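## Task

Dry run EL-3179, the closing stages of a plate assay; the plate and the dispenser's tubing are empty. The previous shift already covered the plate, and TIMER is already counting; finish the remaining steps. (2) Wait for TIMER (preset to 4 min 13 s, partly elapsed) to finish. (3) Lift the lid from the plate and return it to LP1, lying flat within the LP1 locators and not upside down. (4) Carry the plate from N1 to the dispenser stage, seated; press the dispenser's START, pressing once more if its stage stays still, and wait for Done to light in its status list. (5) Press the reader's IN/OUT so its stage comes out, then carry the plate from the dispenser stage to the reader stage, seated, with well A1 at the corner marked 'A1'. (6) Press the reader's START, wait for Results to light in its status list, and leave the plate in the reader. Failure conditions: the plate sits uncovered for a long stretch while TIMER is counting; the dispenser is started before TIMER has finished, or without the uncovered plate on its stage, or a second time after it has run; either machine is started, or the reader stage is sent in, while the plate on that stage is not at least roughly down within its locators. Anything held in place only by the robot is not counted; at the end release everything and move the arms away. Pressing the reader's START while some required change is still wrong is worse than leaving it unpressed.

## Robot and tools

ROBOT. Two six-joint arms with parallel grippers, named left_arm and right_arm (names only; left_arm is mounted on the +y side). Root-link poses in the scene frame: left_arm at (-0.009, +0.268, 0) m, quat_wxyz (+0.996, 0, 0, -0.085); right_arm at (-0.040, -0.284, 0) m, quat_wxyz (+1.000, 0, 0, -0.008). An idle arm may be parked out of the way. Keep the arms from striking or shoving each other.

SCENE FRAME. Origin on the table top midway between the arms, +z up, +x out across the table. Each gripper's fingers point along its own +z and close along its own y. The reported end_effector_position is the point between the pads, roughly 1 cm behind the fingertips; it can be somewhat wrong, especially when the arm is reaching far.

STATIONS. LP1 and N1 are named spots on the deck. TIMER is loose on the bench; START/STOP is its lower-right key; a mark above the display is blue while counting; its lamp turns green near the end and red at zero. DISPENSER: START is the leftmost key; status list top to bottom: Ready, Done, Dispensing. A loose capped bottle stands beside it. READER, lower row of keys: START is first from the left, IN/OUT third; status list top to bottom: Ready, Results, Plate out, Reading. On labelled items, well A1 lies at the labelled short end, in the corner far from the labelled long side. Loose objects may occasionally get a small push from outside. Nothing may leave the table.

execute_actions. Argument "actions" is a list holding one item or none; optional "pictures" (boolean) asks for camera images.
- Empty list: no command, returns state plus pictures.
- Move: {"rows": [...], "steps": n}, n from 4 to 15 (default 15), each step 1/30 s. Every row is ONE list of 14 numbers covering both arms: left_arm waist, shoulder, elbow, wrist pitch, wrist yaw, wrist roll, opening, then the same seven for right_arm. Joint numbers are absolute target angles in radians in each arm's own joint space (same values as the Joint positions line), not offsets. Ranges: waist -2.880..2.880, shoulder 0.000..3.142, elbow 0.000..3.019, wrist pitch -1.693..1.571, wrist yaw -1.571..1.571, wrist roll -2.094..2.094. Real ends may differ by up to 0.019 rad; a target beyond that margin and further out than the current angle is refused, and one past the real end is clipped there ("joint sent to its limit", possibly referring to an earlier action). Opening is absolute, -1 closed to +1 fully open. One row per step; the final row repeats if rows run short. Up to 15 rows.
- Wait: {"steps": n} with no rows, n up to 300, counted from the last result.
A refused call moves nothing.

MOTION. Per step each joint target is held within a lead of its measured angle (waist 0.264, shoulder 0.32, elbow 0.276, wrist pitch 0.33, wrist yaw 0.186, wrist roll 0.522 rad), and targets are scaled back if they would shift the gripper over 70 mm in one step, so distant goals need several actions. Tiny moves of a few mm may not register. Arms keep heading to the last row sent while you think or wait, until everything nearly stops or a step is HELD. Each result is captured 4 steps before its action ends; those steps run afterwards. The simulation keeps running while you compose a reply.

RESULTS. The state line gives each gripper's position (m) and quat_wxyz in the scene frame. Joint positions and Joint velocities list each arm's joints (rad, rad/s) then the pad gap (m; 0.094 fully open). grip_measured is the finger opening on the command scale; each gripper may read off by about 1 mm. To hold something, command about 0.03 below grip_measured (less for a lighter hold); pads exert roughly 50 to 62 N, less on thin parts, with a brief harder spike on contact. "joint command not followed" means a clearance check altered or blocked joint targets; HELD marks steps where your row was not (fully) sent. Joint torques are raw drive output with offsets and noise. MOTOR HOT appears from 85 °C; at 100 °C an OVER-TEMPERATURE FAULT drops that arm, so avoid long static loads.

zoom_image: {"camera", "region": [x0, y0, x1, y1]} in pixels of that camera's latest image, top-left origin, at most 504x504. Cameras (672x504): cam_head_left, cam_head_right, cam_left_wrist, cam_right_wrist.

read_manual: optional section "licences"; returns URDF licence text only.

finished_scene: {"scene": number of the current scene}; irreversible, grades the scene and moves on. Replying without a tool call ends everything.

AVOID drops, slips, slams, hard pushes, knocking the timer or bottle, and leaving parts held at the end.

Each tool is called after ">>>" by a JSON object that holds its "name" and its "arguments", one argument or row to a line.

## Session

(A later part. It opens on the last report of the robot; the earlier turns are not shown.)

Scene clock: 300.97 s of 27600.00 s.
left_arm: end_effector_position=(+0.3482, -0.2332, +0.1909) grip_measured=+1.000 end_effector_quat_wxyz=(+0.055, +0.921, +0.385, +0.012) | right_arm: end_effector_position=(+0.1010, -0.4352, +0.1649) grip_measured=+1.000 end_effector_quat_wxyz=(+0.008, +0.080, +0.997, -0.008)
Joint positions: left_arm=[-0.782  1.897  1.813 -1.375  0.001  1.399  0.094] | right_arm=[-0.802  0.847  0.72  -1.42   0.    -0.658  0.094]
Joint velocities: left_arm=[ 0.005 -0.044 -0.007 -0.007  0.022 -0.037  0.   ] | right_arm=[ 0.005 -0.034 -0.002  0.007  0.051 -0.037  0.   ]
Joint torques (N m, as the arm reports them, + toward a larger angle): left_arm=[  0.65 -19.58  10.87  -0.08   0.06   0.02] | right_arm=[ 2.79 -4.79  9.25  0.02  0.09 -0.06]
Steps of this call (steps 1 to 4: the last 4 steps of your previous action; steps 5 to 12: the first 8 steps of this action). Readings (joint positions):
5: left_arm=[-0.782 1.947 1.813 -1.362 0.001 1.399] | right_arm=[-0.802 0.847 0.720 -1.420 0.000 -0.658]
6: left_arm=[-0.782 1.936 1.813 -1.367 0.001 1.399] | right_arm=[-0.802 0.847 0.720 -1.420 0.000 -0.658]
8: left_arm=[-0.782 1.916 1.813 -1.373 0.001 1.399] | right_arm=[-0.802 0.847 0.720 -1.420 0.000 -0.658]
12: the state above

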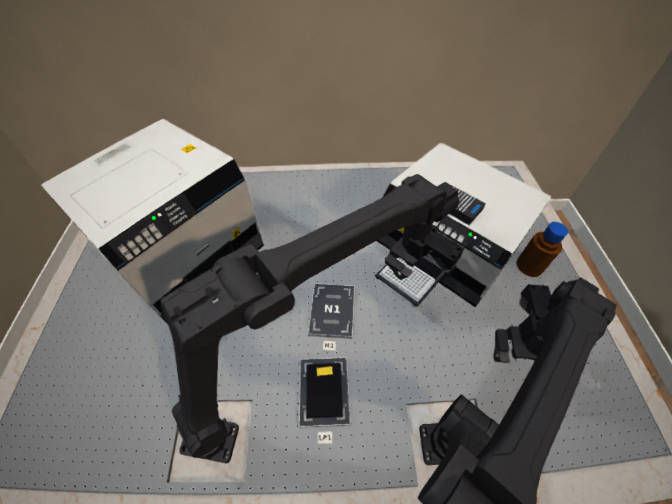

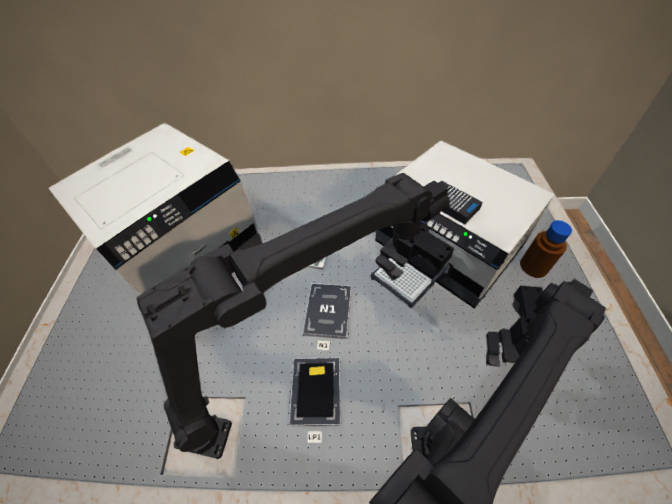

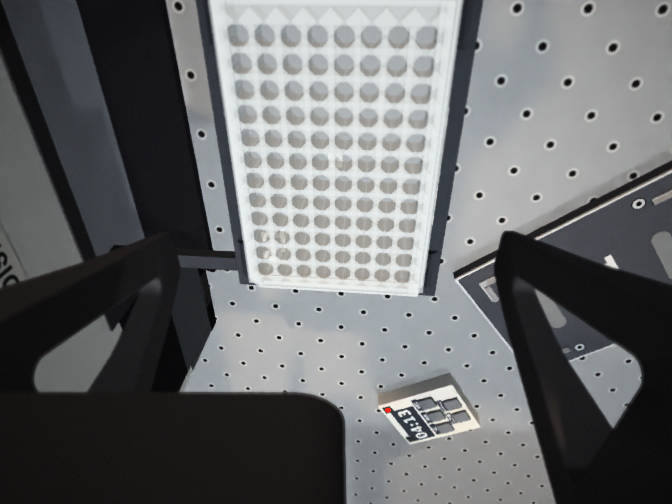

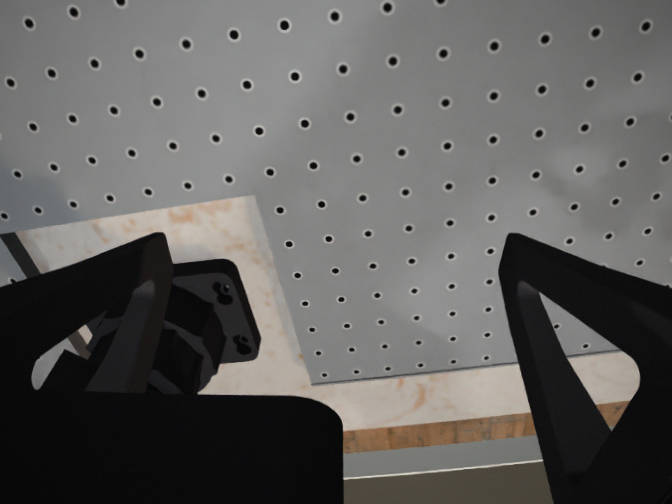

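>>> {"name": "execute_actions", "arguments": {
  "actions": [
    {"rows": [[-0.7839,1.8891,1.8139,-1.3626,0.002,1.3880,0.993,-0.806,0.840,0.707,-1.430,0.004,-0.670,1],[-0.7836,1.8864,1.8105,-1.3554,0.002,1.3819,0.975,-0.806,0.840,0.707,-1.430,0.004,-0.670,1],[-0.7831,1.8821,1.8050,-1.3437,0.002,1.3722,0.944,-0.806,0.840,0.707,-1.430,0.004,-0.670,1],[-0.7824,1.8763,1.7975,-1.3277,0.002,1.3588,0.903,-0.806,0.840,0.707,-1.430,0.004,-0.670,1],[-0.7815,1.8692,1.7881,-1.3077,0.002,1.3420,0.852,-0.806,0.840,0.707,-1.430,0.004,-0.670,1],[-0.7805,1.8608,1.7769,-1.2838,0.002,1.3219,0.792,-0.806,0.840,0.707,-1.430,0.004,-0.670,1],[-0.7793,1.8512,1.7640,-1.2562,0.002,1.2989,0.724,-0.806,0.840,0.707,-1.430,0.004,-0.670,1],[-0.7780,1.8407,1.7495,-1.2253,0.002,1.2729,0.649,-0.806,0.840,0.707,-1.430,0.004,-0.670,1],[-0.7765,1.8293,1.7335,-1.1911,0.002,1.2443,0.568,-0.806,0.840,0.707,-1.430,0.004,-0.670,1],[-0.7749,1.8171,1.7161,-1.1540,0.002,1.2132,0.481,-0.806,0.840,0.707,-1.430,0.004,-0.670,1],[-0.7732,1.8044,1.6974,-1.1141,0.002,1.1798,0.391,-0.806,0.840,0.707,-1.430,0.004,-0.670,1],[-0.7714,1.7911,1.6775,-1.0717,0.002,1.1443,0.296,-0.806,0.840,0.707,-1.430,0.004,-0.670,1],[-0.7694,1.7774,1.6565,-1.0270,0.002,1.1068,0.199,-0.806,0.840,0.707,-1.430,0.004,-0.670,1],[-0.7674,1.7635,1.6346,-0.9802,0.002,1.0676,0.100,-0.806,0.840,0.707,-1.430,0.004,-0.670,1],[-0.7653,1.7495,1.6117,-0.9315,0.002,1.0268,0,-0.806,0.840,0.707,-1.430,0.004,-0.670,1]], "steps": 15}
  ]
}}

>>> {"name": "execute_actions", "arguments": {
  "actions": [
    {"rows": [[-0.7632,1.7355,1.5881,-0.8812,0.002,0.9846,-0.1,-0.806,0.840,0.707,-1.430,0.004,-0.670,1],[-0.7609,1.7216,1.5639,-0.8294,0.002,0.9412,-0.199,-0.806,0.840,0.707,-1.430,0.004,-0.670,1],[-0.7587,1.7079,1.5390,-0.7765,0.002,0.8968,-0.296,-0.806,0.840,0.707,-1.430,0.004,-0.670,1],[-0.7563,1.6946,1.5137,-0.7225,0.002,0.8516,-0.391,-0.806,0.840,0.707,-1.430,0.004,-0.670,1],[-0.7540,1.6819,1.4881,-0.6678,0.002,0.8058,-0.481,-0.806,0.840,0.707,-1.430,0.004,-0.670,1],[-0.7516,1.6697,1.4621,-0.6125,0.002,0.7595,-0.568,-0.806,0.840,0.707,-1.430,0.004,-0.670,1],[-0.7492,1.6583,1.4361,-0.5569,0.002,0.7128,-0.649,-0.806,0.840,0.707,-1.430,0.004,-0.670,1],[-0.7468,1.6478,1.4099,-0.5011,0.002,0.6662,-0.724,-0.806,0.840,0.707,-1.430,0.004,-0.670,1],[-0.7444,1.6382,1.3839,-0.4455,0.002,0.6195,-0.792,-0.806,0.840,0.707,-1.430,0.004,-0.670,1],[-0.7420,1.6298,1.3579,-0.3902,0.002,0.5732,-0.852,-0.806,0.840,0.707,-1.430,0.004,-0.670,1],[-0.7397,1.6227,1.3323,-0.3355,0.002,0.5274,-0.903,-0.806,0.840,0.707,-1.430,0.004,-0.670,1],[-0.7373,1.6169,1.3070,-0.2815,0.002,0.4822,-0.944,-0.806,0.840,0.707,-1.430,0.004,-0.670,1],[-0.7351,1.6126,1.2821,-0.2286,0.002,0.4378,-0.975,-0.806,0.840,0.707,-1.430,0.004,-0.670,1],[-0.7328,1.6099,1.2579,-0.1768,0.002,0.3944,-0.993,-0.806,0.840,0.707,-1.430,0.004,-0.670,1],[-0.7307,1.6090,1.2343,-0.1265,0.002,0.3522,-1,-0.806,0.840,0.707,-1.430,0.004,-0.670,1]], "steps": 15}
  ]
}}

>>> {"name": "execute_actions", "arguments": {
  "actions": [
    {"rows": [[-0.7286,1.609,1.2114,-0.0778,0.002,0.3114,-1,-0.806,0.840,0.707,-1.430,0.004,-0.670,1],[-0.7266,1.609,1.1895,-0.0310,0.002,0.2722,-1,-0.806,0.840,0.707,-1.430,0.004,-0.670,1],[-0.7246,1.609,1.1685,0.0137,0.002,0.2347,-1,-0.806,0.840,0.707,-1.430,0.004,-0.670,1],[-0.7228,1.609,1.1486,0.0561,0.002,0.1992,-1,-0.806,0.840,0.707,-1.430,0.004,-0.670,1],[-0.7211,1.609,1.1299,0.0960,0.002,0.1658,-1,-0.806,0.840,0.707,-1.430,0.004,-0.670,1],[-0.7195,1.609,1.1125,0.1331,0.002,0.1347,-1,-0.806,0.840,0.707,-1.430,0.004,-0.670,1],[-0.7180,1.609,1.0965,0.1673,0.002,0.1061,-1,-0.806,0.840,0.707,-1.430,0.004,-0.670,1],[-0.7167,1.609,1.0820,0.1982,0.002,0.0801,-1,-0.806,0.840,0.707,-1.430,0.004,-0.670,1],[-0.7155,1.609,1.0691,0.2258,0.002,0.0571,-1,-0.806,0.840,0.707,-1.430,0.004,-0.670,1],[-0.7145,1.609,1.0579,0.2497,0.002,0.0370,-1,-0.806,0.840,0.707,-1.430,0.004,-0.670,1],[-0.7136,1.609,1.0485,0.2697,0.002,0.0202,-1,-0.806,0.840,0.707,-1.430,0.004,-0.670,1],[-0.7129,1.609,1.0410,0.2857,0.002,0.0068,-1,-0.806,0.840,0.707,-1.430,0.004,-0.670,1],[-0.7124,1.609,1.0355,0.2974,0.002,-0.0029,-1,-0.806,0.840,0.707,-1.430,0.004,-0.670,1],[-0.7121,1.609,1.0321,0.3046,0.002,-0.0090,-1,-0.806,0.840,0.707,-1.430,0.004,-0.670,1],[-0.712,1.609,1.031,0.307,0.002,-0.011,-1,-0.806,0.840,0.707,-1.430,0.004,-0.670,1]], "steps": 15}
  ]
}}

>>> {"name": "execute_actions", "arguments": {
  "actions": [
    {"rows": [[-0.712,1.609,1.031,0.307,0.002,-0.011,-1,-0.806,0.840,0.707,-1.430,0.004,-0.670,1]], "steps": 10}
  ],
  "pictures": true
}}

Scene clock: 304.23 s of 27600.00 s.
left_arm: end_effector_position=(+0.3574, -0.2461, +0.1751) grip_measured=+0.433 end_effector_quat_wxyz=(+0.111, +0.894, +0.434, +0.018) | right_arm: end_effector_position=(+0.1010, -0.4352, +0.1649) grip_measured=+1.000 end_effector_quat_wxyz=(+0.008, +0.080, +0.997, -0.008)
Joint positions: left_arm=[-0.782  1.872  1.722 -1.196  0.001  1.287  0.067] | right_arm=[-0.802  0.847  0.72  -1.42   0.    -0.658  0.094]
Joint velocities: left_arm=[-0.005 -0.239 -0.545  1.009 -0.037 -0.637 -0.079] | right_arm=[-0.005 -0.005 -0.012 -0.012 -0.037 -0.066  0.   ]
Joint torques (N m, as the arm reports them, + toward a larger angle): left_arm=[  1.43 -22.79  10.97   0.78   0.02  -0.04] | right_arm=[ 2.74 -4.84  9.23  0.01  0.09 -0.06]
Steps of this call (steps 1 to 4: the last 4 steps of your previous action; steps 5 to 15: the robot went on to your last target; steps 16 to 87: nothing new was sent; steps 88 to 98: the first 11 steps of this action). Readings (joint positions):
88: left_arm=[-0.782 1.897 1.813 -1.375 0.001 1.399] | right_arm=[-0.802 0.847 0.720 -1.420 0.000 -0.658]
89: left_arm=[-0.782 1.897 1.813 -1.374 0.001 1.398] | right_arm=[-0.802 0.847 0.720 -1.420 0.000 -0.658]
91: left_arm=[-0.782 1.897 1.809 -1.361 0.001 1.391] | right_arm=[-0.802 0.847 0.720 -1.420 0.000 -0.658]
95: left_arm=[-0.782 1.890 1.772 -1.287 0.001 1.347] | right_arm=[-0.802 0.847 0.720 -1.420 0.000 -0.658]
98: the state above

Scene clock: 304.73 s of 27600.00 s.
left_arm: end_effector_position=(+0.3943, -0.2683, +0.2355) grip_measured=-0.878 end_effector_quat_wxyz=(+0.406, +0.671, +0.619, -0.041) | right_arm: end_effector_position=(+0.1010, -0.4352, +0.1649) grip_measured=+1.000 end_effector_quat_wxyz=(+0.008, +0.080, +0.997, -0.008)
Joint positions: left_arm=[-0.756  1.652  1.379 -0.457  0.001  0.724  0.006] | right_arm=[-0.802  0.847  0.72  -1.42   0.    -0.658  0.094]
Joint velocities: left_arm=[ 0.103 -0.327 -0.711  1.585  0.007 -1.267 -0.047] | right_arm=[-0.005 -0.015 -0.017  0.002 -0.007 -0.007  0.   ]
Joint torques (N m, as the arm reports them, + toward a larger angle): left_arm=[  1.69 -16.87  10.67   1.5    0.01  -0.07] | right_arm=[ 2.71 -4.86  9.23 -0.01  0.09 -0.06]
Steps of this call (steps 1 to 4: the last 4 steps of your previous action; steps 5 to 15: the first 11 steps of this action). Readings (joint positions):
5: left_arm=[-0.781 1.811 1.618 -0.988 0.001 1.138] | right_arm=[-0.802 0.847 0.720 -1.420 0.000 -0.658]
6: left_arm=[-0.780 1.795 1.595 -0.940 0.001 1.102] | right_arm=[-0.802 0.847 0.720 -1.420 0.000 -0.658]
8: left_arm=[-0.777 1.761 1.549 -0.839 0.001 1.025] | right_arm=[-0.802 0.847 0.720 -1.420 0.000 -0.658]
12: left_arm=[-0.766 1.693 1.453 -0.623 0.001 0.857] | right_arm=[-0.802 0.847 0.720 -1.420 0.000 -0.658]
15: the state above

Scene clock: 305.23 s of 27600.00 s.
left_arm: end_effector_position=(+0.4041, -0.2490, +0.2154) grip_measured=-0.983 end_effector_quat_wxyz=(+0.528, +0.408, +0.715, -0.210) | right_arm: end_effector_position=(+0.1010, -0.4352, +0.1649) grip_measured=+1.000 end_effector_quat_wxyz=(+0.008, +0.080, +0.997, -0.008)
Joint positions: left_arm=[-0.727  1.62   1.06   0.197  0.001  0.141  0.001] | right_arm=[-0.802  0.847  0.72  -1.42   0.    -0.658  0.094]
Joint velocities: left_arm=[ 0.034 -0.015 -0.295  0.72   0.007 -0.769 -0.   ] | right_arm=[-0.015 -0.015 -0.007  0.012 -0.066 -0.022  0.   ]
Joint torques (N m, as the arm reports them, + toward a larger angle): left_arm=[  1.75 -15.6   10.79   2.28  -0.02  -0.09] | right_arm=[ 2.75 -4.76  9.25  0.01  0.09 -0.06]
Steps of this call (steps 1 to 4: the last 4 steps of your previous action; steps 5 to 15: the first 11 steps of this action). Readings (joint positions):
5: left_arm=[-0.742 1.620 1.256 -0.191 0.001 0.501] | right_arm=[-0.802 0.847 0.720 -1.420 0.000 -0.658]
6: left_arm=[-0.740 1.620 1.233 -0.141 0.001 0.459] | right_arm=[-0.802 0.847 0.720 -1.420 0.000 -0.658]
8: left_arm=[-0.736 1.620 1.185 -0.049 0.001 0.377] | right_arm=[-0.802 0.847 0.720 -1.420 0.000 -0.658]
12: left_arm=[-0.730 1.620 1.102 0.107 0.001 0.230] | right_arm=[-0.802 0.847 0.720 -1.420 0.000 -0.658]
15: the state above

Scene clock: 305.57 s of 27600.00 s.
left_arm: end_effector_position=(+0.4049, -0.2460, +0.2186) grip_measured=-0.983 end_effector_quat_wxyz=(+0.535, +0.354, +0.725, -0.251) | right_arm: end_effector_position=(+0.1010, -0.4352, +0.1649) grip_measured=+1.000 end_effector_quat_wxyz=(+0.008, +0.080, +0.997, -0.008)
Joint positions: left_arm=[-0.723  1.62   1.029  0.284  0.001  0.015  0.001] | right_arm=[-0.802  0.847  0.72  -1.42   0.    -0.658  0.094]
Joint velocities: left_arm=[-0.005 -0.015 -0.012 -0.017  0.051 -0.051  0.001] | right_arm=[-0.005 -0.005 -0.002 -0.012  0.051 -0.022  0.   ]
Joint torques (N m, as the arm reports them, + toward a larger angle): left_arm=[  1.72 -15.2   10.22   2.48  -0.03  -0.09] | right_arm=[ 2.71 -4.75  9.24  0.01  0.09 -0.06]
Steps of this call (steps 1 to 4: the last 4 steps of your previous action; steps 5 to 10: the first 6 steps of this action). Readings (joint positions):
5: left_arm=[-0.723 1.620 1.030 0.273 0.001 0.048] | right_arm=[-0.802 0.847 0.720 -1.420 0.000 -0.658]
6: left_arm=[-0.723 1.620 1.029 0.277 0.001 0.038] | right_arm=[-0.802 0.847 0.720 -1.420 0.000 -0.658]
8: left_arm=[-0.723 1.620 1.029 0.282 0.001 0.024] | right_arm=[-0.802 0.847 0.720 -1.420 0.000 -0.658]
10: the state above

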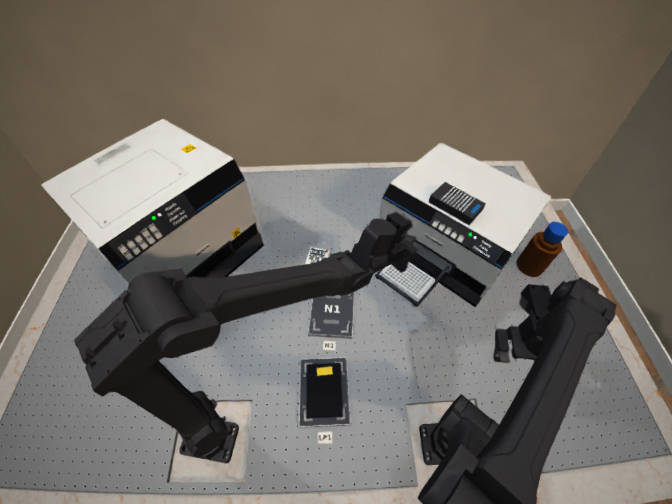

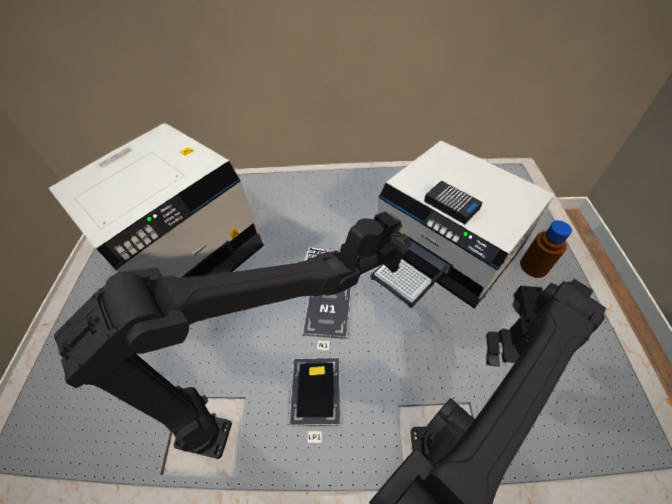

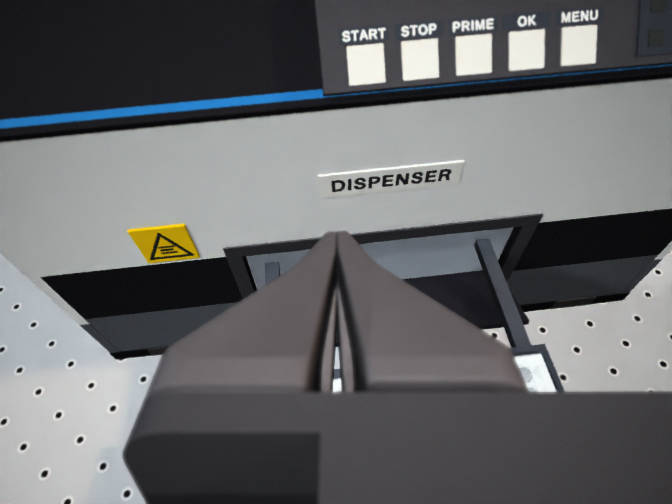

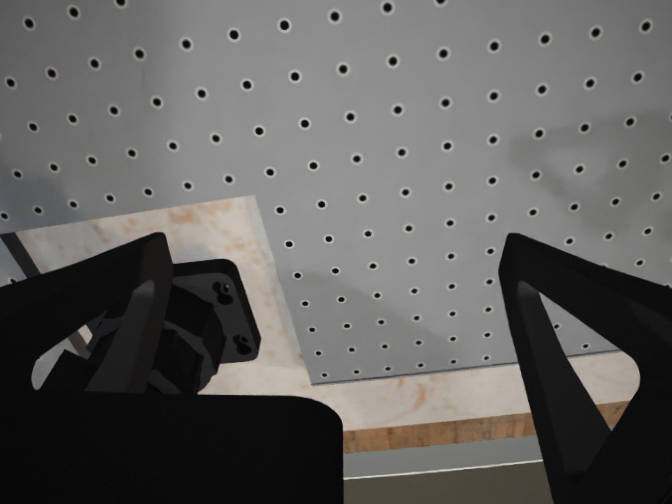

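>>> {"name": "execute_actions", "arguments": {
  "actions": [
    {"rows": [[-0.722,1.620,1.060,0.295,0.002,-0.011,-1,-0.806,0.840,0.707,-1.430,0.004,-0.670,1],[-0.730,1.628,1.085,0.284,0.002,-0.011,-1,-0.806,0.840,0.707,-1.430,0.004,-0.670,1],[-0.732,1.634,1.093,0.278,0.002,-0.011,-1,-0.806,0.840,0.707,-1.430,0.004,-0.670,1],[-0.733,1.639,1.104,0.271,0.002,-0.011,-1,-0.806,0.840,0.707,-1.430,0.004,-0.670,1],[-0.734,1.646,1.118,0.263,0.002,-0.011,-1,-0.806,0.840,0.707,-1.430,0.004,-0.670,1],[-0.735,1.654,1.135,0.254,0.002,-0.011,-1,-0.806,0.840,0.707,-1.430,0.004,-0.670,1],[-0.737,1.663,1.154,0.244,0.002,-0.011,-1,-0.806,0.840,0.707,-1.430,0.004,-0.670,1],[-0.738,1.672,1.174,0.233,0.002,-0.011,-1,-0.806,0.840,0.707,-1.430,0.004,-0.670,1],[-0.740,1.682,1.194,0.222,0.002,-0.011,-1,-0.806,0.840,0.707,-1.430,0.004,-0.670,1],[-0.741,1.691,1.213,0.212,0.002,-0.011,-1,-0.806,0.840,0.707,-1.430,0.004,-0.670,1],[-0.742,1.699,1.230,0.203,0.002,-0.011,-1,-0.806,0.840,0.707,-1.430,0.004,-0.670,1],[-0.743,1.706,1.245,0.195,0.002,-0.011,-1,-0.806,0.840,0.707,-1.430,0.004,-0.670,1],[-0.744,1.711,1.256,0.189,0.002,-0.011,-1,-0.806,0.840,0.707,-1.430,0.004,-0.670,1],[-0.744,1.714,1.263,0.185,0.002,-0.011,-1,-0.806,0.840,0.707,-1.430,0.004,-0.670,1],[-0.744,1.715,1.266,0.183,0.002,-0.011,-1,-0.806,0.840,0.707,-1.430,0.004,-0.670,1]], "steps": 15}
  ]
}}

>>> {"name": "execute_actions", "arguments": {
  "actions": [
    {"rows": [[-0.744,1.715,1.266,0.183,0.002,-0.011,-1,-0.806,0.840,0.707,-1.430,0.004,-0.670,1]], "steps": 13}
  ],
  "pictures": true
}}

Scene clock: 307.10 s of 27600.00 s.
left_arm: end_effector_position=(+0.4221, -0.2703, +0.2343) grip_measured=-0.984 end_effector_quat_wxyz=(+0.534, +0.349, +0.726, -0.257) | right_arm: end_effector_position=(+0.1010, -0.4352, +0.1649) grip_measured=+1.000 end_effector_quat_wxyz=(+0.008, +0.080, +0.997, -0.008)
Joint positions: left_arm=[-0.726  1.666  1.135  0.229  0.001 -0.001  0.001] | right_arm=[-0.802  0.847  0.72  -1.42   0.    -0.658  0.094]
Joint velocities: left_arm=[-0.034  0.288  0.647 -0.271 -0.066 -0.007  0.001] | right_arm=[-0.015 -0.015  0.007 -0.007 -0.066 -0.095  0.   ]
Joint torques (N m, as the arm reports them, + toward a larger angle): left_arm=[ -0.48 -14.27  15.36   1.28  -0.03  -0.06] | right_arm=[ 2.76 -4.74  9.24  0.01  0.09 -0.06]
Steps of this call (steps 1 to 4: the last 4 steps of your previous action; steps 5 to 30: the robot went on to your last target; steps 31 to 35: nothing new was sent; steps 36 to 46: the first 11 steps of this action). Readings (joint positions):
36: left_arm=[-0.723 1.620 1.029 0.284 0.001 -0.001] | right_arm=[-0.802 0.847 0.720 -1.420 0.000 -0.658]
37: left_arm=[-0.723 1.620 1.029 0.284 0.001 -0.001] | right_arm=[-0.802 0.847 0.720 -1.420 0.000 -0.658]
39: left_arm=[-0.723 1.620 1.031 0.283 0.001 -0.001] | right_arm=[-0.802 0.847 0.720 -1.420 0.000 -0.658]
43: left_arm=[-0.723 1.637 1.072 0.257 0.001 -0.001] | right_arm=[-0.802 0.847 0.720 -1.420 0.000 -0.658]
46: the state above

Scene clock: 307.53 s of 27600.00 s.
left_arm: end_effector_position=(+0.4305, -0.2904, +0.2466) grip_measured=-0.984 end_effector_quat_wxyz=(+0.535, +0.351, +0.723, -0.260) | right_arm: end_effector_position=(+0.1010, -0.4352, +0.1649) grip_measured=+1.000 end_effector_quat_wxyz=(+0.008, +0.080, +0.997, -0.008)
Joint positions: left_arm=[-0.734  1.7    1.212  0.192  0.001 -0.001  0.001] | right_arm=[-0.802  0.847  0.72  -1.42   0.    -0.658  0.094]
Joint velocities: left_arm=[ 0.005  0.005 -0.007 -0.012  0.022  0.007 -0.   ] | right_arm=[-0.005 -0.005  0.012  0.007 -0.037 -0.007  0.   ]
Joint torques (N m, as the arm reports them, + toward a larger angle): left_arm=[  0.15 -14.88  15.27   1.31  -0.05  -0.07] | right_arm=[ 2.72 -4.83  9.23  0.01  0.09 -0.06]
Steps of this call (steps 1 to 4: the last 4 steps of your previous action; steps 5 to 13: the first 9 steps of this action). Readings (joint positions):
5: left_arm=[-0.732 1.699 1.209 0.199 0.001 -0.001] | right_arm=[-0.802 0.847 0.720 -1.420 0.000 -0.658]
6: left_arm=[-0.733 1.699 1.212 0.198 0.001 -0.001] | right_arm=[-0.802 0.847 0.720 -1.420 0.000 -0.658]
8: left_arm=[-0.734 1.699 1.212 0.195 0.001 -0.001] | right_arm=[-0.802 0.847 0.720 -1.420 0.000 -0.658]
12: left_arm=[-0.734 1.700 1.212 0.192 0.001 -0.001] | right_arm=[-0.802 0.847 0.720 -1.420 0.000 -0.658]
13: the state above

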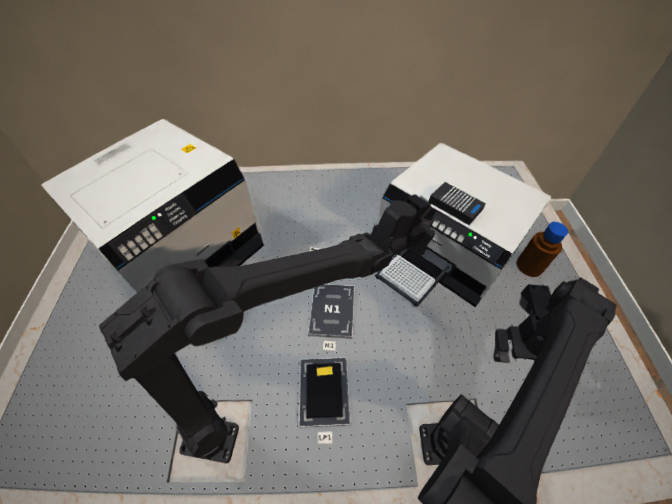

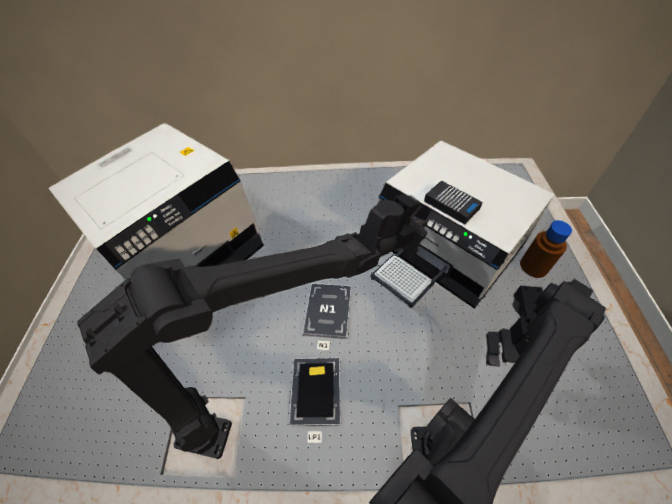

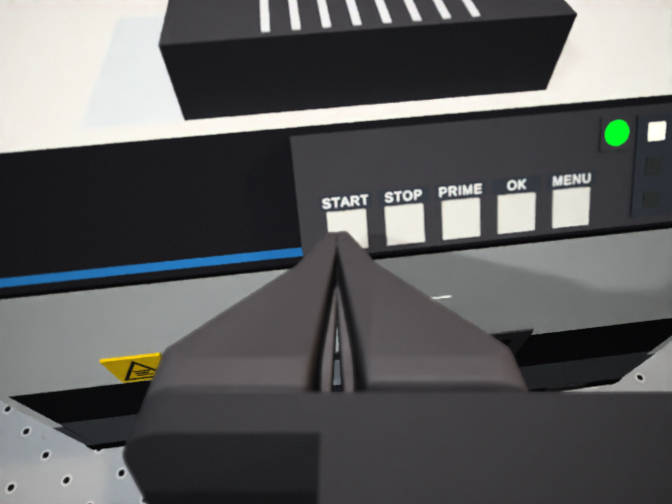

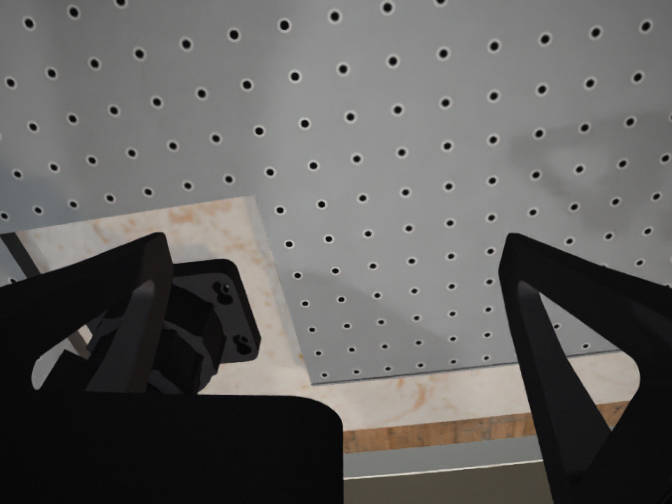

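Now the plate is clearly visible in head images; let me check seating before pressing.

>>> {"name": "zoom_image", "arguments": {
  "camera": "cam_head_right",
  "region": [362, 245, 446, 312]
}}

>>> {"name": "zoom_image", "arguments": {
  "camera": "cam_left_wrist",
  "region": [290, 170, 490, 280]
}}

Region (362, 245, 446, 312) of cam_head_right's 672x504 image, scaled by 6.000, with more detail than that image has; it fills the top 402 rows of this view, and the rest is white.

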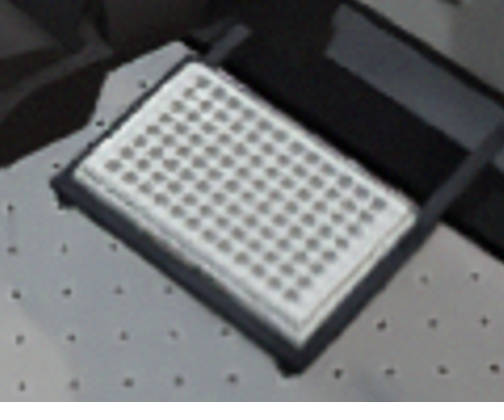

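Region (290, 170, 490, 280) of cam_left_wrist's 672x504 image, scaled by 2.520, with more detail than that image has; it fills the top 277 rows of this view, and the rest is white.

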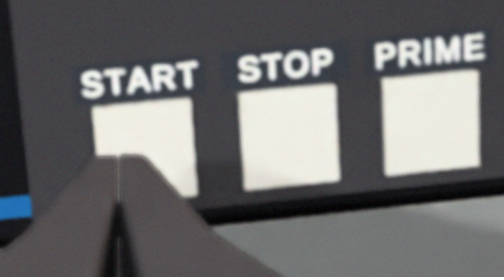

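>>> {"name": "execute_actions", "arguments": {
  "actions": [
    {"rows": [[-0.745,1.718,1.268,0.182,0.002,-0.011,-1,-0.806,0.840,0.707,-1.430,0.004,-0.670,1],[-0.746,1.722,1.271,0.181,0.002,-0.011,-1,-0.806,0.840,0.707,-1.430,0.004,-0.670,1],[-0.747,1.727,1.275,0.180,0.002,-0.011,-1,-0.806,0.840,0.707,-1.430,0.004,-0.670,1],[-0.748,1.732,1.280,0.179,0.002,-0.011,-1,-0.806,0.840,0.707,-1.430,0.004,-0.670,1],[-0.748,1.738,1.285,0.178,0.002,-0.011,-1,-0.806,0.840,0.707,-1.430,0.004,-0.670,1],[-0.748,1.743,1.290,0.178,0.002,-0.011,-1,-0.806,0.840,0.707,-1.430,0.004,-0.670,1],[-0.748,1.748,1.294,0.178,0.002,-0.011,-1,-0.806,0.840,0.707,-1.430,0.004,-0.670,1],[-0.748,1.752,1.298,0.178,0.002,-0.011,-1,-0.806,0.840,0.707,-1.430,0.004,-0.670,1],[-0.748,1.754,1.300,0.178,0.002,-0.011,-1,-0.806,0.840,0.707,-1.430,0.004,-0.670,1]], "steps": 15}
  ]
}}

>>> {"name": "execute_actions", "arguments": {
  "actions": [
    {"rows": [[-0.748,1.754,1.300,0.178,0.002,-0.011,-1,-0.806,0.840,0.707,-1.430,0.004,-0.670,1]], "steps": 8}
  ],
  "pictures": true
}}

Scene clock: 308.60 s of 27600.00 s.
left_arm: end_effector_position=(+0.4358, -0.2993, +0.2364) grip_measured=-0.984 end_effector_quat_wxyz=(+0.531, +0.353, +0.726, -0.259) | right_arm: end_effector_position=(+0.1010, -0.4352, +0.1649) grip_measured=+1.000 end_effector_quat_wxyz=(+0.008, +0.080, +0.997, -0.008)
Joint positions: left_arm=[-0.736  1.735  1.239  0.188  0.001 -0.001  0.001] | right_arm=[-0.802  0.847  0.72  -1.42   0.    -0.658  0.094]
Joint velocities: left_arm=[-0.005  0.103  0.017  0.002 -0.007 -0.022  0.   ] | right_arm=[ 0.005 -0.005  0.007 -0.012  0.051 -0.022  0.   ]
Joint torques (N m, as the arm reports them, + toward a larger angle): left_arm=[  0.4  -15.63  15.93   1.3   -0.05  -0.06] | right_arm=[ 2.69 -4.8   9.23  0.    0.09 -0.06]
Steps of this call (steps 1 to 4: the last 4 steps of your previous action; steps 5 to 15: the robot went on to your last target; steps 16 to 21: nothing new was sent; steps 22 to 32: the first 11 steps of this action). Readings (joint positions):
22: left_arm=[-0.734 1.700 1.212 0.192 0.001 -0.001] | right_arm=[-0.802 0.847 0.720 -1.420 0.000 -0.658]
23: left_arm=[-0.734 1.700 1.212 0.192 0.001 -0.001] | right_arm=[-0.802 0.847 0.720 -1.420 0.000 -0.658]
25: left_arm=[-0.734 1.702 1.214 0.191 0.001 -0.001] | right_arm=[-0.802 0.847 0.720 -1.420 0.000 -0.658]
29: left_arm=[-0.735 1.719 1.229 0.188 0.001 -0.001] | right_arm=[-0.802 0.847 0.720 -1.420 0.000 -0.658]
32: the state above

Scene clock: 308.87 s of 27600.00 s.
left_arm: end_effector_position=(+0.4356, -0.2996, +0.2358) grip_measured=-0.984 end_effector_quat_wxyz=(+0.530, +0.353, +0.726, -0.259) | right_arm: end_effector_position=(+0.1010, -0.4352, +0.1649) grip_measured=+1.000 end_effector_quat_wxyz=(+0.008, +0.080, +0.997, -0.008)
Joint positions: left_arm=[-0.736  1.736  1.239  0.187  0.001 -0.001  0.001] | right_arm=[-0.802  0.847  0.72  -1.42   0.    -0.658  0.094]
Joint velocities: left_arm=[-0.024  0.005 -0.017 -0.002  0.007 -0.022 -0.   ] | right_arm=[-0.015 -0.005 -0.002  0.002  0.022 -0.007  0.   ]
Joint torques (N m, as the arm reports them, + toward a larger angle): left_arm=[  0.06 -15.25  16.07   1.32  -0.07  -0.06] | right_arm=[ 2.78 -4.75  9.27  0.    0.08 -0.06]
Steps of this call (steps 1 to 4: the last 4 steps of your previous action; steps 5 to 8: the first 4 steps of this action). Readings (joint positions):
5: left_arm=[-0.736 1.736 1.239 0.187 0.001 -0.001] | right_arm=[-0.802 0.847 0.720 -1.420 0.000 -0.658]
6: left_arm=[-0.736 1.736 1.239 0.187 0.001 -0.001] | right_arm=[-0.802 0.847 0.720 -1.420 0.000 -0.658]
8: the state above

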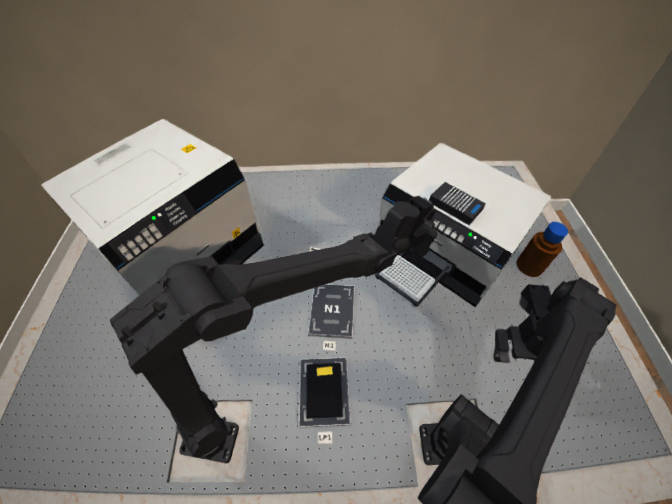

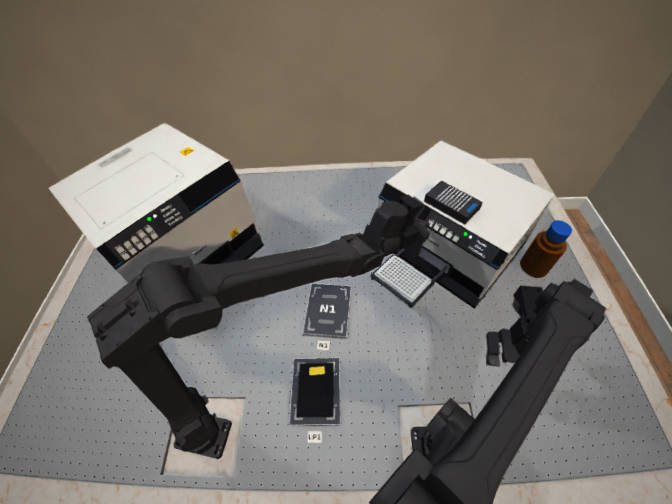

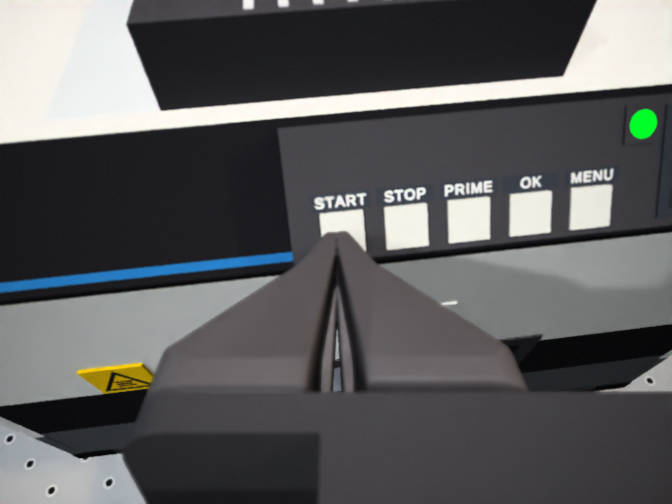

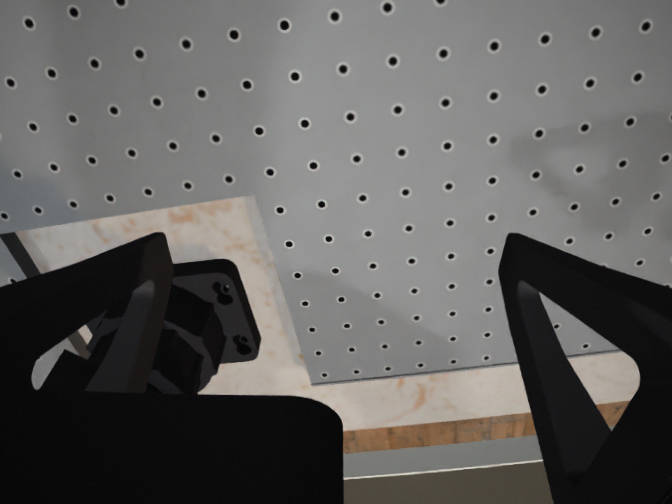

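>>> {"name": "execute_actions", "arguments": {
  "actions": [
    {"rows": [[-0.748,1.755,1.304,0.178,0.002,-0.011,-1,-0.806,0.840,0.707,-1.430,0.004,-0.670,1],[-0.748,1.757,1.307,0.178,0.002,-0.011,-1,-0.806,0.840,0.707,-1.430,0.004,-0.670,1],[-0.748,1.7595,1.3095,0.178,0.002,-0.011,-1,-0.806,0.840,0.707,-1.430,0.004,-0.670,1],[-0.748,1.762,1.312,0.178,0.002,-0.011,-1,-0.806,0.840,0.707,-1.430,0.004,-0.670,1],[-0.748,1.7645,1.3145,0.178,0.002,-0.011,-1,-0.806,0.840,0.707,-1.430,0.004,-0.670,1],[-0.748,1.767,1.317,0.178,0.002,-0.011,-1,-0.806,0.840,0.707,-1.430,0.004,-0.670,1],[-0.748,1.7695,1.3195,0.178,0.002,-0.011,-1,-0.806,0.840,0.707,-1.430,0.004,-0.670,1],[-0.748,1.772,1.322,0.178,0.002,-0.011,-1,-0.806,0.840,0.707,-1.430,0.004,-0.670,1],[-0.748,1.7745,1.3245,0.178,0.002,-0.011,-1,-0.806,0.840,0.707,-1.430,0.004,-0.670,1],[-0.748,1.777,1.327,0.178,0.002,-0.011,-1,-0.806,0.840,0.707,-1.430,0.004,-0.670,1],[-0.748,1.7795,1.3295,0.178,0.002,-0.011,-1,-0.806,0.840,0.707,-1.430,0.004,-0.670,1],[-0.748,1.782,1.332,0.178,0.002,-0.011,-1,-0.806,0.840,0.707,-1.430,0.004,-0.670,1],[-0.748,1.7845,1.3345,0.178,0.002,-0.011,-1,-0.806,0.840,0.707,-1.430,0.004,-0.670,1],[-0.748,1.787,1.337,0.178,0.002,-0.011,-1,-0.806,0.840,0.707,-1.430,0.004,-0.670,1],[-0.748,1.7895,1.3395,0.178,0.002,-0.011,-1,-0.806,0.840,0.707,-1.430,0.004,-0.670,1]], "steps": 15}
  ]
}}

>>> {"name": "execute_actions", "arguments": {
  "actions": [
    {"rows": [[-0.748,1.792,1.342,0.178,0.002,-0.011,-1,-0.806,0.840,0.707,-1.430,0.004,-0.670,1],[-0.748,1.794,1.344,0.178,0.002,-0.011,-1,-0.806,0.840,0.707,-1.430,0.004,-0.670,1],[-0.748,1.796,1.346,0.178,0.002,-0.011,-1,-0.806,0.840,0.707,-1.430,0.004,-0.670,1],[-0.748,1.798,1.348,0.178,0.002,-0.011,-1,-0.806,0.840,0.707,-1.430,0.004,-0.670,1],[-0.748,1.800,1.350,0.178,0.002,-0.011,-1,-0.806,0.840,0.707,-1.430,0.004,-0.670,1]], "steps": 15}
  ],
  "pictures": true
}}

Scene clock: 310.10 s of 27600.00 s.
left_arm: end_effector_position=(+0.4358, -0.2998, +0.2360) grip_measured=-0.984 end_effector_quat_wxyz=(+0.529, +0.354, +0.727, -0.258) | right_arm: end_effector_position=(+0.1010, -0.4352, +0.1649) grip_measured=+1.000 end_effector_quat_wxyz=(+0.008, +0.080, +0.997, -0.008)
Joint positions: left_arm=[-0.736  1.736  1.242  0.182  0.001 -0.001  0.001] | right_arm=[-0.802  0.847  0.72  -1.42   0.    -0.658  0.094]
Joint velocities: left_arm=[-0.015  0.015 -0.012 -0.037  0.022  0.007  0.   ] | right_arm=[-0.024  0.005 -0.012  0.007 -0.037  0.037  0.   ]
Joint torques (N m, as the arm reports them, + toward a larger angle): left_arm=[ -0.13 -13.05  18.36   1.56  -0.04  -0.03] | right_arm=[ 2.77 -4.81  9.25  0.02  0.09 -0.06]
Steps of this call (steps 1 to 4: the last 4 steps of your previous action; steps 5 to 15: the robot went on to your last target; steps 16 to 26: nothing new was sent; steps 27 to 37: the first 11 steps of this action). Readings (joint positions):
27: left_arm=[-0.736 1.736 1.239 0.187 0.001 -0.001] | right_arm=[-0.802 0.847 0.720 -1.420 0.000 -0.658]
28: left_arm=[-0.736 1.736 1.239 0.187 0.001 -0.001] | right_arm=[-0.802 0.847 0.720 -1.420 0.000 -0.658]
30: left_arm=[-0.736 1.736 1.239 0.187 0.001 -0.001] | right_arm=[-0.802 0.847 0.720 -1.420 0.000 -0.658]
34: left_arm=[-0.736 1.736 1.241 0.184 0.001 -0.001] | right_arm=[-0.802 0.847 0.720 -1.420 0.000 -0.658]
37: the state above

Scene clock: 310.60 s of 27600.00 s.
left_arm: end_effector_position=(+0.4360, -0.3002, +0.2361) grip_measured=-0.984 end_effector_quat_wxyz=(+0.527, +0.354, +0.728, -0.258) | right_arm: end_effector_position=(+0.1010, -0.4352, +0.1649) grip_measured=+1.000 end_effector_quat_wxyz=(+0.008, +0.080, +0.997, -0.008)
Joint positions: left_arm=[-0.736  1.736  1.246  0.174  0.001 -0.001  0.001] | right_arm=[-0.802  0.847  0.72  -1.42   0.    -0.658  0.094]
Joint velocities: left_arm=[-0.005 -0.015 -0.002 -0.027  0.022  0.037 -0.   ] | right_arm=[ 0.005 -0.005  0.012  0.027  0.007 -0.037  0.   ]
Joint torques (N m, as the arm reports them, + toward a larger angle): left_arm=[ -0.06 -11.58  19.93   1.87  -0.05  -0.05] | right_arm=[ 2.72 -4.83  9.24  0.    0.09 -0.06]
Steps of this call (steps 1 to 4: the last 4 steps of your previous action; steps 5 to 15: the first 11 steps of this action). Readings (joint positions):
5: left_arm=[-0.736 1.736 1.244 0.177 0.001 -0.001] | right_arm=[-0.802 0.847 0.720 -1.420 0.000 -0.658]
6: left_arm=[-0.736 1.736 1.245 0.177 0.001 -0.001] | right_arm=[-0.802 0.847 0.720 -1.420 0.000 -0.658]
8: left_arm=[-0.736 1.736 1.245 0.175 0.001 -0.001] | right_arm=[-0.802 0.847 0.720 -1.420 0.000 -0.658]
12: left_arm=[-0.736 1.736 1.246 0.174 0.001 -0.001] | right_arm=[-0.802 0.847 0.720 -1.420 0.000 -0.658]
15: the state above

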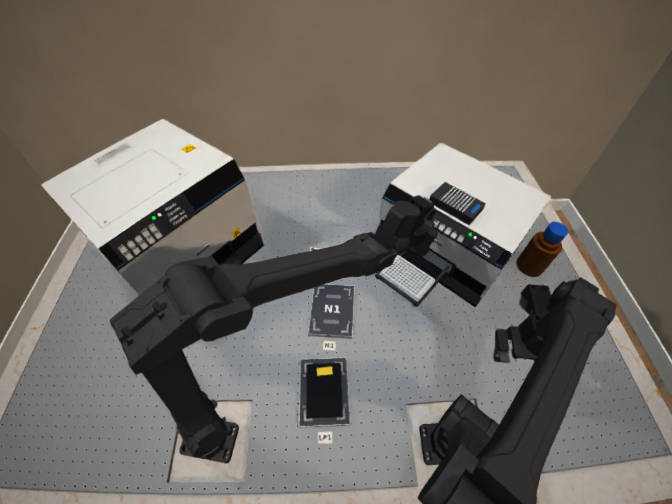

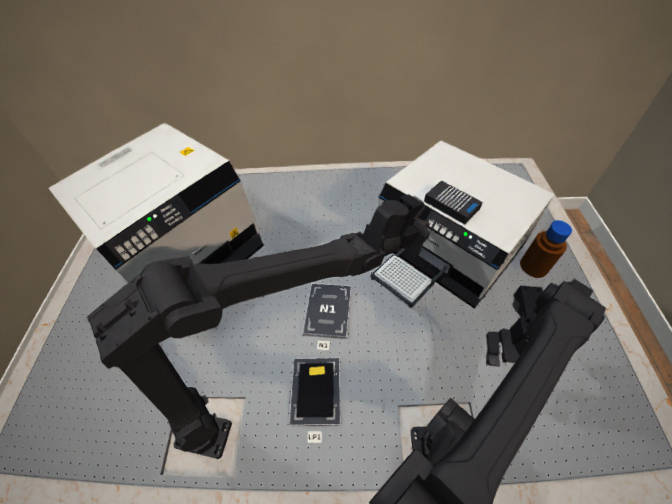

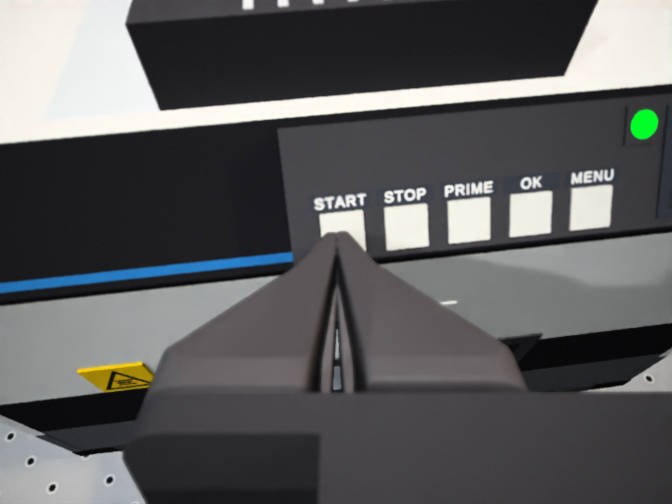

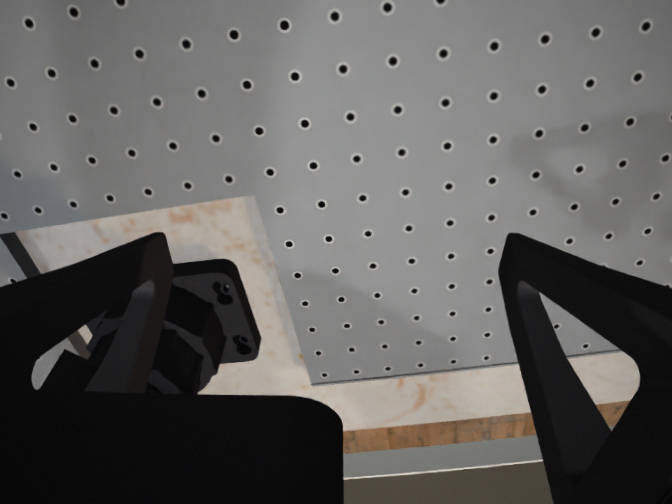

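>>> {"name": "execute_actions", "arguments": {
  "actions": [
    {"rows": [[-0.748,1.785,1.335,0.178,0.002,-0.011,-1,-0.806,0.840,0.707,-1.430,0.004,-0.670,1],[-0.748,1.770,1.320,0.178,0.002,-0.011,-1,-0.806,0.840,0.707,-1.430,0.004,-0.670,1],[-0.748,1.755,1.305,0.178,0.002,-0.011,-1,-0.806,0.840,0.707,-1.430,0.004,-0.670,1],[-0.748,1.745,1.290,0.178,0.002,-0.011,-1,-0.806,0.840,0.707,-1.430,0.004,-0.670,1],[-0.748,1.738,1.275,0.178,0.002,-0.011,-1,-0.806,0.840,0.707,-1.430,0.004,-0.670,1]], "steps": 8}
  ]
}}

>>> {"name": "zoom_image", "arguments": {
  "camera": "cam_head_left",
  "region": [400, 195, 520, 275]
}}

Scene clock: 311.60 s of 27600.00 s.
left_arm: end_effector_position=(+0.4360, -0.3001, +0.2367) grip_measured=-0.984 end_effector_quat_wxyz=(+0.527, +0.354, +0.728, -0.258) | right_arm: end_effector_position=(+0.1010, -0.4352, +0.1649) grip_measured=+1.000 end_effector_quat_wxyz=(+0.008, +0.080, +0.997, -0.008)
Joint positions: left_arm=[-0.736  1.735  1.246  0.174  0.001 -0.001  0.001] | right_arm=[-0.802  0.847  0.72  -1.42   0.    -0.658  0.094]
Joint velocities: left_arm=[-0.005 -0.005 -0.017 -0.022  0.007  0.022 -0.001] | right_arm=[-0.015 -0.015  0.007 -0.007 -0.022 -0.022  0.   ]
Joint torques (N m, as the arm reports them, + toward a larger angle): left_arm=[ -0.07 -15.56  14.52   1.79  -0.06  -0.06] | right_arm=[ 2.78 -4.77  9.24  0.03  0.09 -0.06]
Steps of this call (steps 1 to 4: the last 4 steps of your previous action; steps 5 to 15: the robot went on to your last target; steps 16 to 26: nothing new was sent; steps 27 to 30: the first 4 steps of this action). Readings (joint positions):
27: left_arm=[-0.736 1.736 1.246 0.174 0.001 -0.001] | right_arm=[-0.802 0.847 0.720 -1.420 0.000 -0.658]
28: left_arm=[-0.736 1.736 1.246 0.174 0.001 -0.001] | right_arm=[-0.802 0.847 0.720 -1.420 0.000 -0.658]
30: the state above

Region (400, 195, 520, 275) of cam_head_left's 672x504 image, scaled by 4.200, with more detail than that image has.

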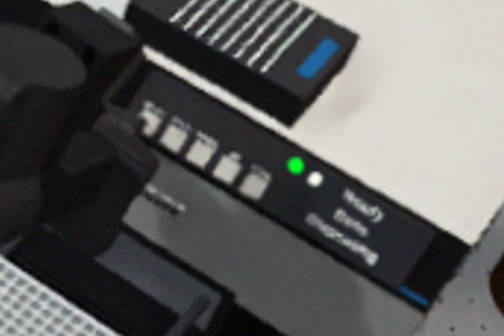

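>>> {"name": "execute_actions", "arguments": {
  "actions": [
    {"rows": [[-0.748,1.730,1.275,0.176,0.002,-0.011,-1,-0.806,0.840,0.707,-1.430,0.004,-0.670,1],[-0.748,1.724,1.275,0.176,0.002,-0.011,-1,-0.806,0.840,0.707,-1.430,0.004,-0.670,1],[-0.748,1.720,1.275,0.176,0.002,-0.011,-1,-0.806,0.840,0.707,-1.430,0.004,-0.670,1],[-0.748,1.717,1.275,0.176,0.002,-0.011,-1,-0.806,0.840,0.707,-1.430,0.004,-0.670,1],[-0.748,1.714,1.275,0.176,0.002,-0.011,-1,-0.806,0.840,0.707,-1.430,0.004,-0.670,1],[-0.748,1.712,1.275,0.176,0.002,-0.011,-1,-0.806,0.840,0.707,-1.430,0.004,-0.670,1]], "steps": 15}
  ]
}}

Scene clock: 313.10 s of 27600.00 s.
left_arm: end_effector_position=(+0.4356, -0.3000, +0.2373) grip_measured=-0.984 end_effector_quat_wxyz=(+0.527, +0.354, +0.728, -0.258) | right_arm: end_effector_position=(+0.1010, -0.4352, +0.1649) grip_measured=+1.000 end_effector_quat_wxyz=(+0.008, +0.080, +0.997, -0.008)
Joint positions: left_arm=[-0.737  1.734  1.246  0.172  0.001 -0.002  0.001] | right_arm=[-0.802  0.847  0.72  -1.42   0.    -0.658  0.094]
Joint velocities: left_arm=[ 0.005 -0.005 -0.022 -0.027 -0.022 -0.007  0.001] | right_arm=[-0.024 -0.005 -0.002  0.002 -0.051 -0.022  0.   ]
Joint torques (N m, as the arm reports them, + toward a larger angle): left_arm=[ -0.01 -18.44  13.16   1.82  -0.07  -0.06] | right_arm=[ 2.75 -4.85  9.23  0.02  0.09 -0.06]
Steps of this call (steps 1 to 4: the last 4 steps of your previous action; steps 5 to 15: the robot went on to your last target; steps 16 to 34: nothing new was sent; steps 35 to 45: the first 11 steps of this action). Readings (joint positions):
35: left_arm=[-0.736 1.735 1.246 0.173 0.001 -0.001] | right_arm=[-0.802 0.847 0.720 -1.420 0.000 -0.658]
36: left_arm=[-0.736 1.735 1.246 0.172 0.001 -0.001] | right_arm=[-0.802 0.847 0.720 -1.420 0.000 -0.658]
38: left_arm=[-0.736 1.734 1.246 0.172 0.001 -0.002] | right_arm=[-0.802 0.847 0.720 -1.420 0.000 -0.658]
42: left_arm=[-0.737 1.734 1.246 0.172 0.001 -0.002] | right_arm=[-0.802 0.847 0.720 -1.420 0.000 -0.658]
45: the state above

>>> {"name": "execute_actions", "arguments": {
  "actions": [
    {"rows": [[-0.748,1.709,1.275,0.176,0.002,-0.011,-1,-0.806,0.840,0.707,-1.430,0.004,-0.670,1],[-0.748,1.706,1.275,0.176,0.002,-0.011,-1,-0.806,0.840,0.707,-1.430,0.004,-0.670,1],[-0.748,1.703,1.275,0.176,0.002,-0.011,-1,-0.806,0.840,0.707,-1.430,0.004,-0.670,1],[-0.748,1.700,1.275,0.176,0.002,-0.011,-1,-0.806,0.840,0.707,-1.430,0.004,-0.670,1]], "steps": 15}
  ]
}}

Scene clock: 313.70 s of 27600.00 s.
left_arm: end_effector_position=(+0.4355, -0.2999, +0.2386) grip_measured=-0.984 end_effector_quat_wxyz=(+0.528, +0.354, +0.728, -0.258) | right_arm: end_effector_position=(+0.1010, -0.4352, +0.1649) grip_measured=+1.000 end_effector_quat_wxyz=(+0.008, +0.080, +0.997, -0.008)
Joint positions: left_arm=[-0.737  1.732  1.246  0.172  0.001 -0.002  0.001] | right_arm=[-0.802  0.847  0.72  -1.42   0.    -0.658  0.094]
Joint velocities: left_arm=[ 0.005 -0.005 -0.007 -0.017 -0.051 -0.051 -0.001] | right_arm=[-0.015 -0.005 -0.007 -0.012  0.007 -0.037  0.   ]
Joint torques (N m, as the arm reports them, + toward a larger angle): left_arm=[ -0.02 -18.79  13.16   1.84  -0.05  -0.04] | right_arm=[ 2.75 -4.79  9.23  0.    0.09 -0.06]
Steps of this call (steps 1 to 4: the last 4 steps of your previous action; steps 5 to 7: the robot went on to your last target; steps 8 to 18: the first 11 steps of this action). Readings (joint positions):
8: left_arm=[-0.737 1.734 1.246 0.172 0.001 -0.002] | right_arm=[-0.802 0.847 0.720 -1.420 0.000 -0.658]
9: left_arm=[-0.737 1.734 1.246 0.172 0.001 -0.002] | right_arm=[-0.802 0.847 0.720 -1.420 0.000 -0.658]
11: left_arm=[-0.737 1.733 1.246 0.172 0.001 -0.002] | right_arm=[-0.802 0.847 0.720 -1.420 0.000 -0.658]
15: left_arm=[-0.737 1.732 1.246 0.172 0.001 -0.002] | right_arm=[-0.802 0.847 0.720 -1.420 0.000 -0.658]
18: the state above


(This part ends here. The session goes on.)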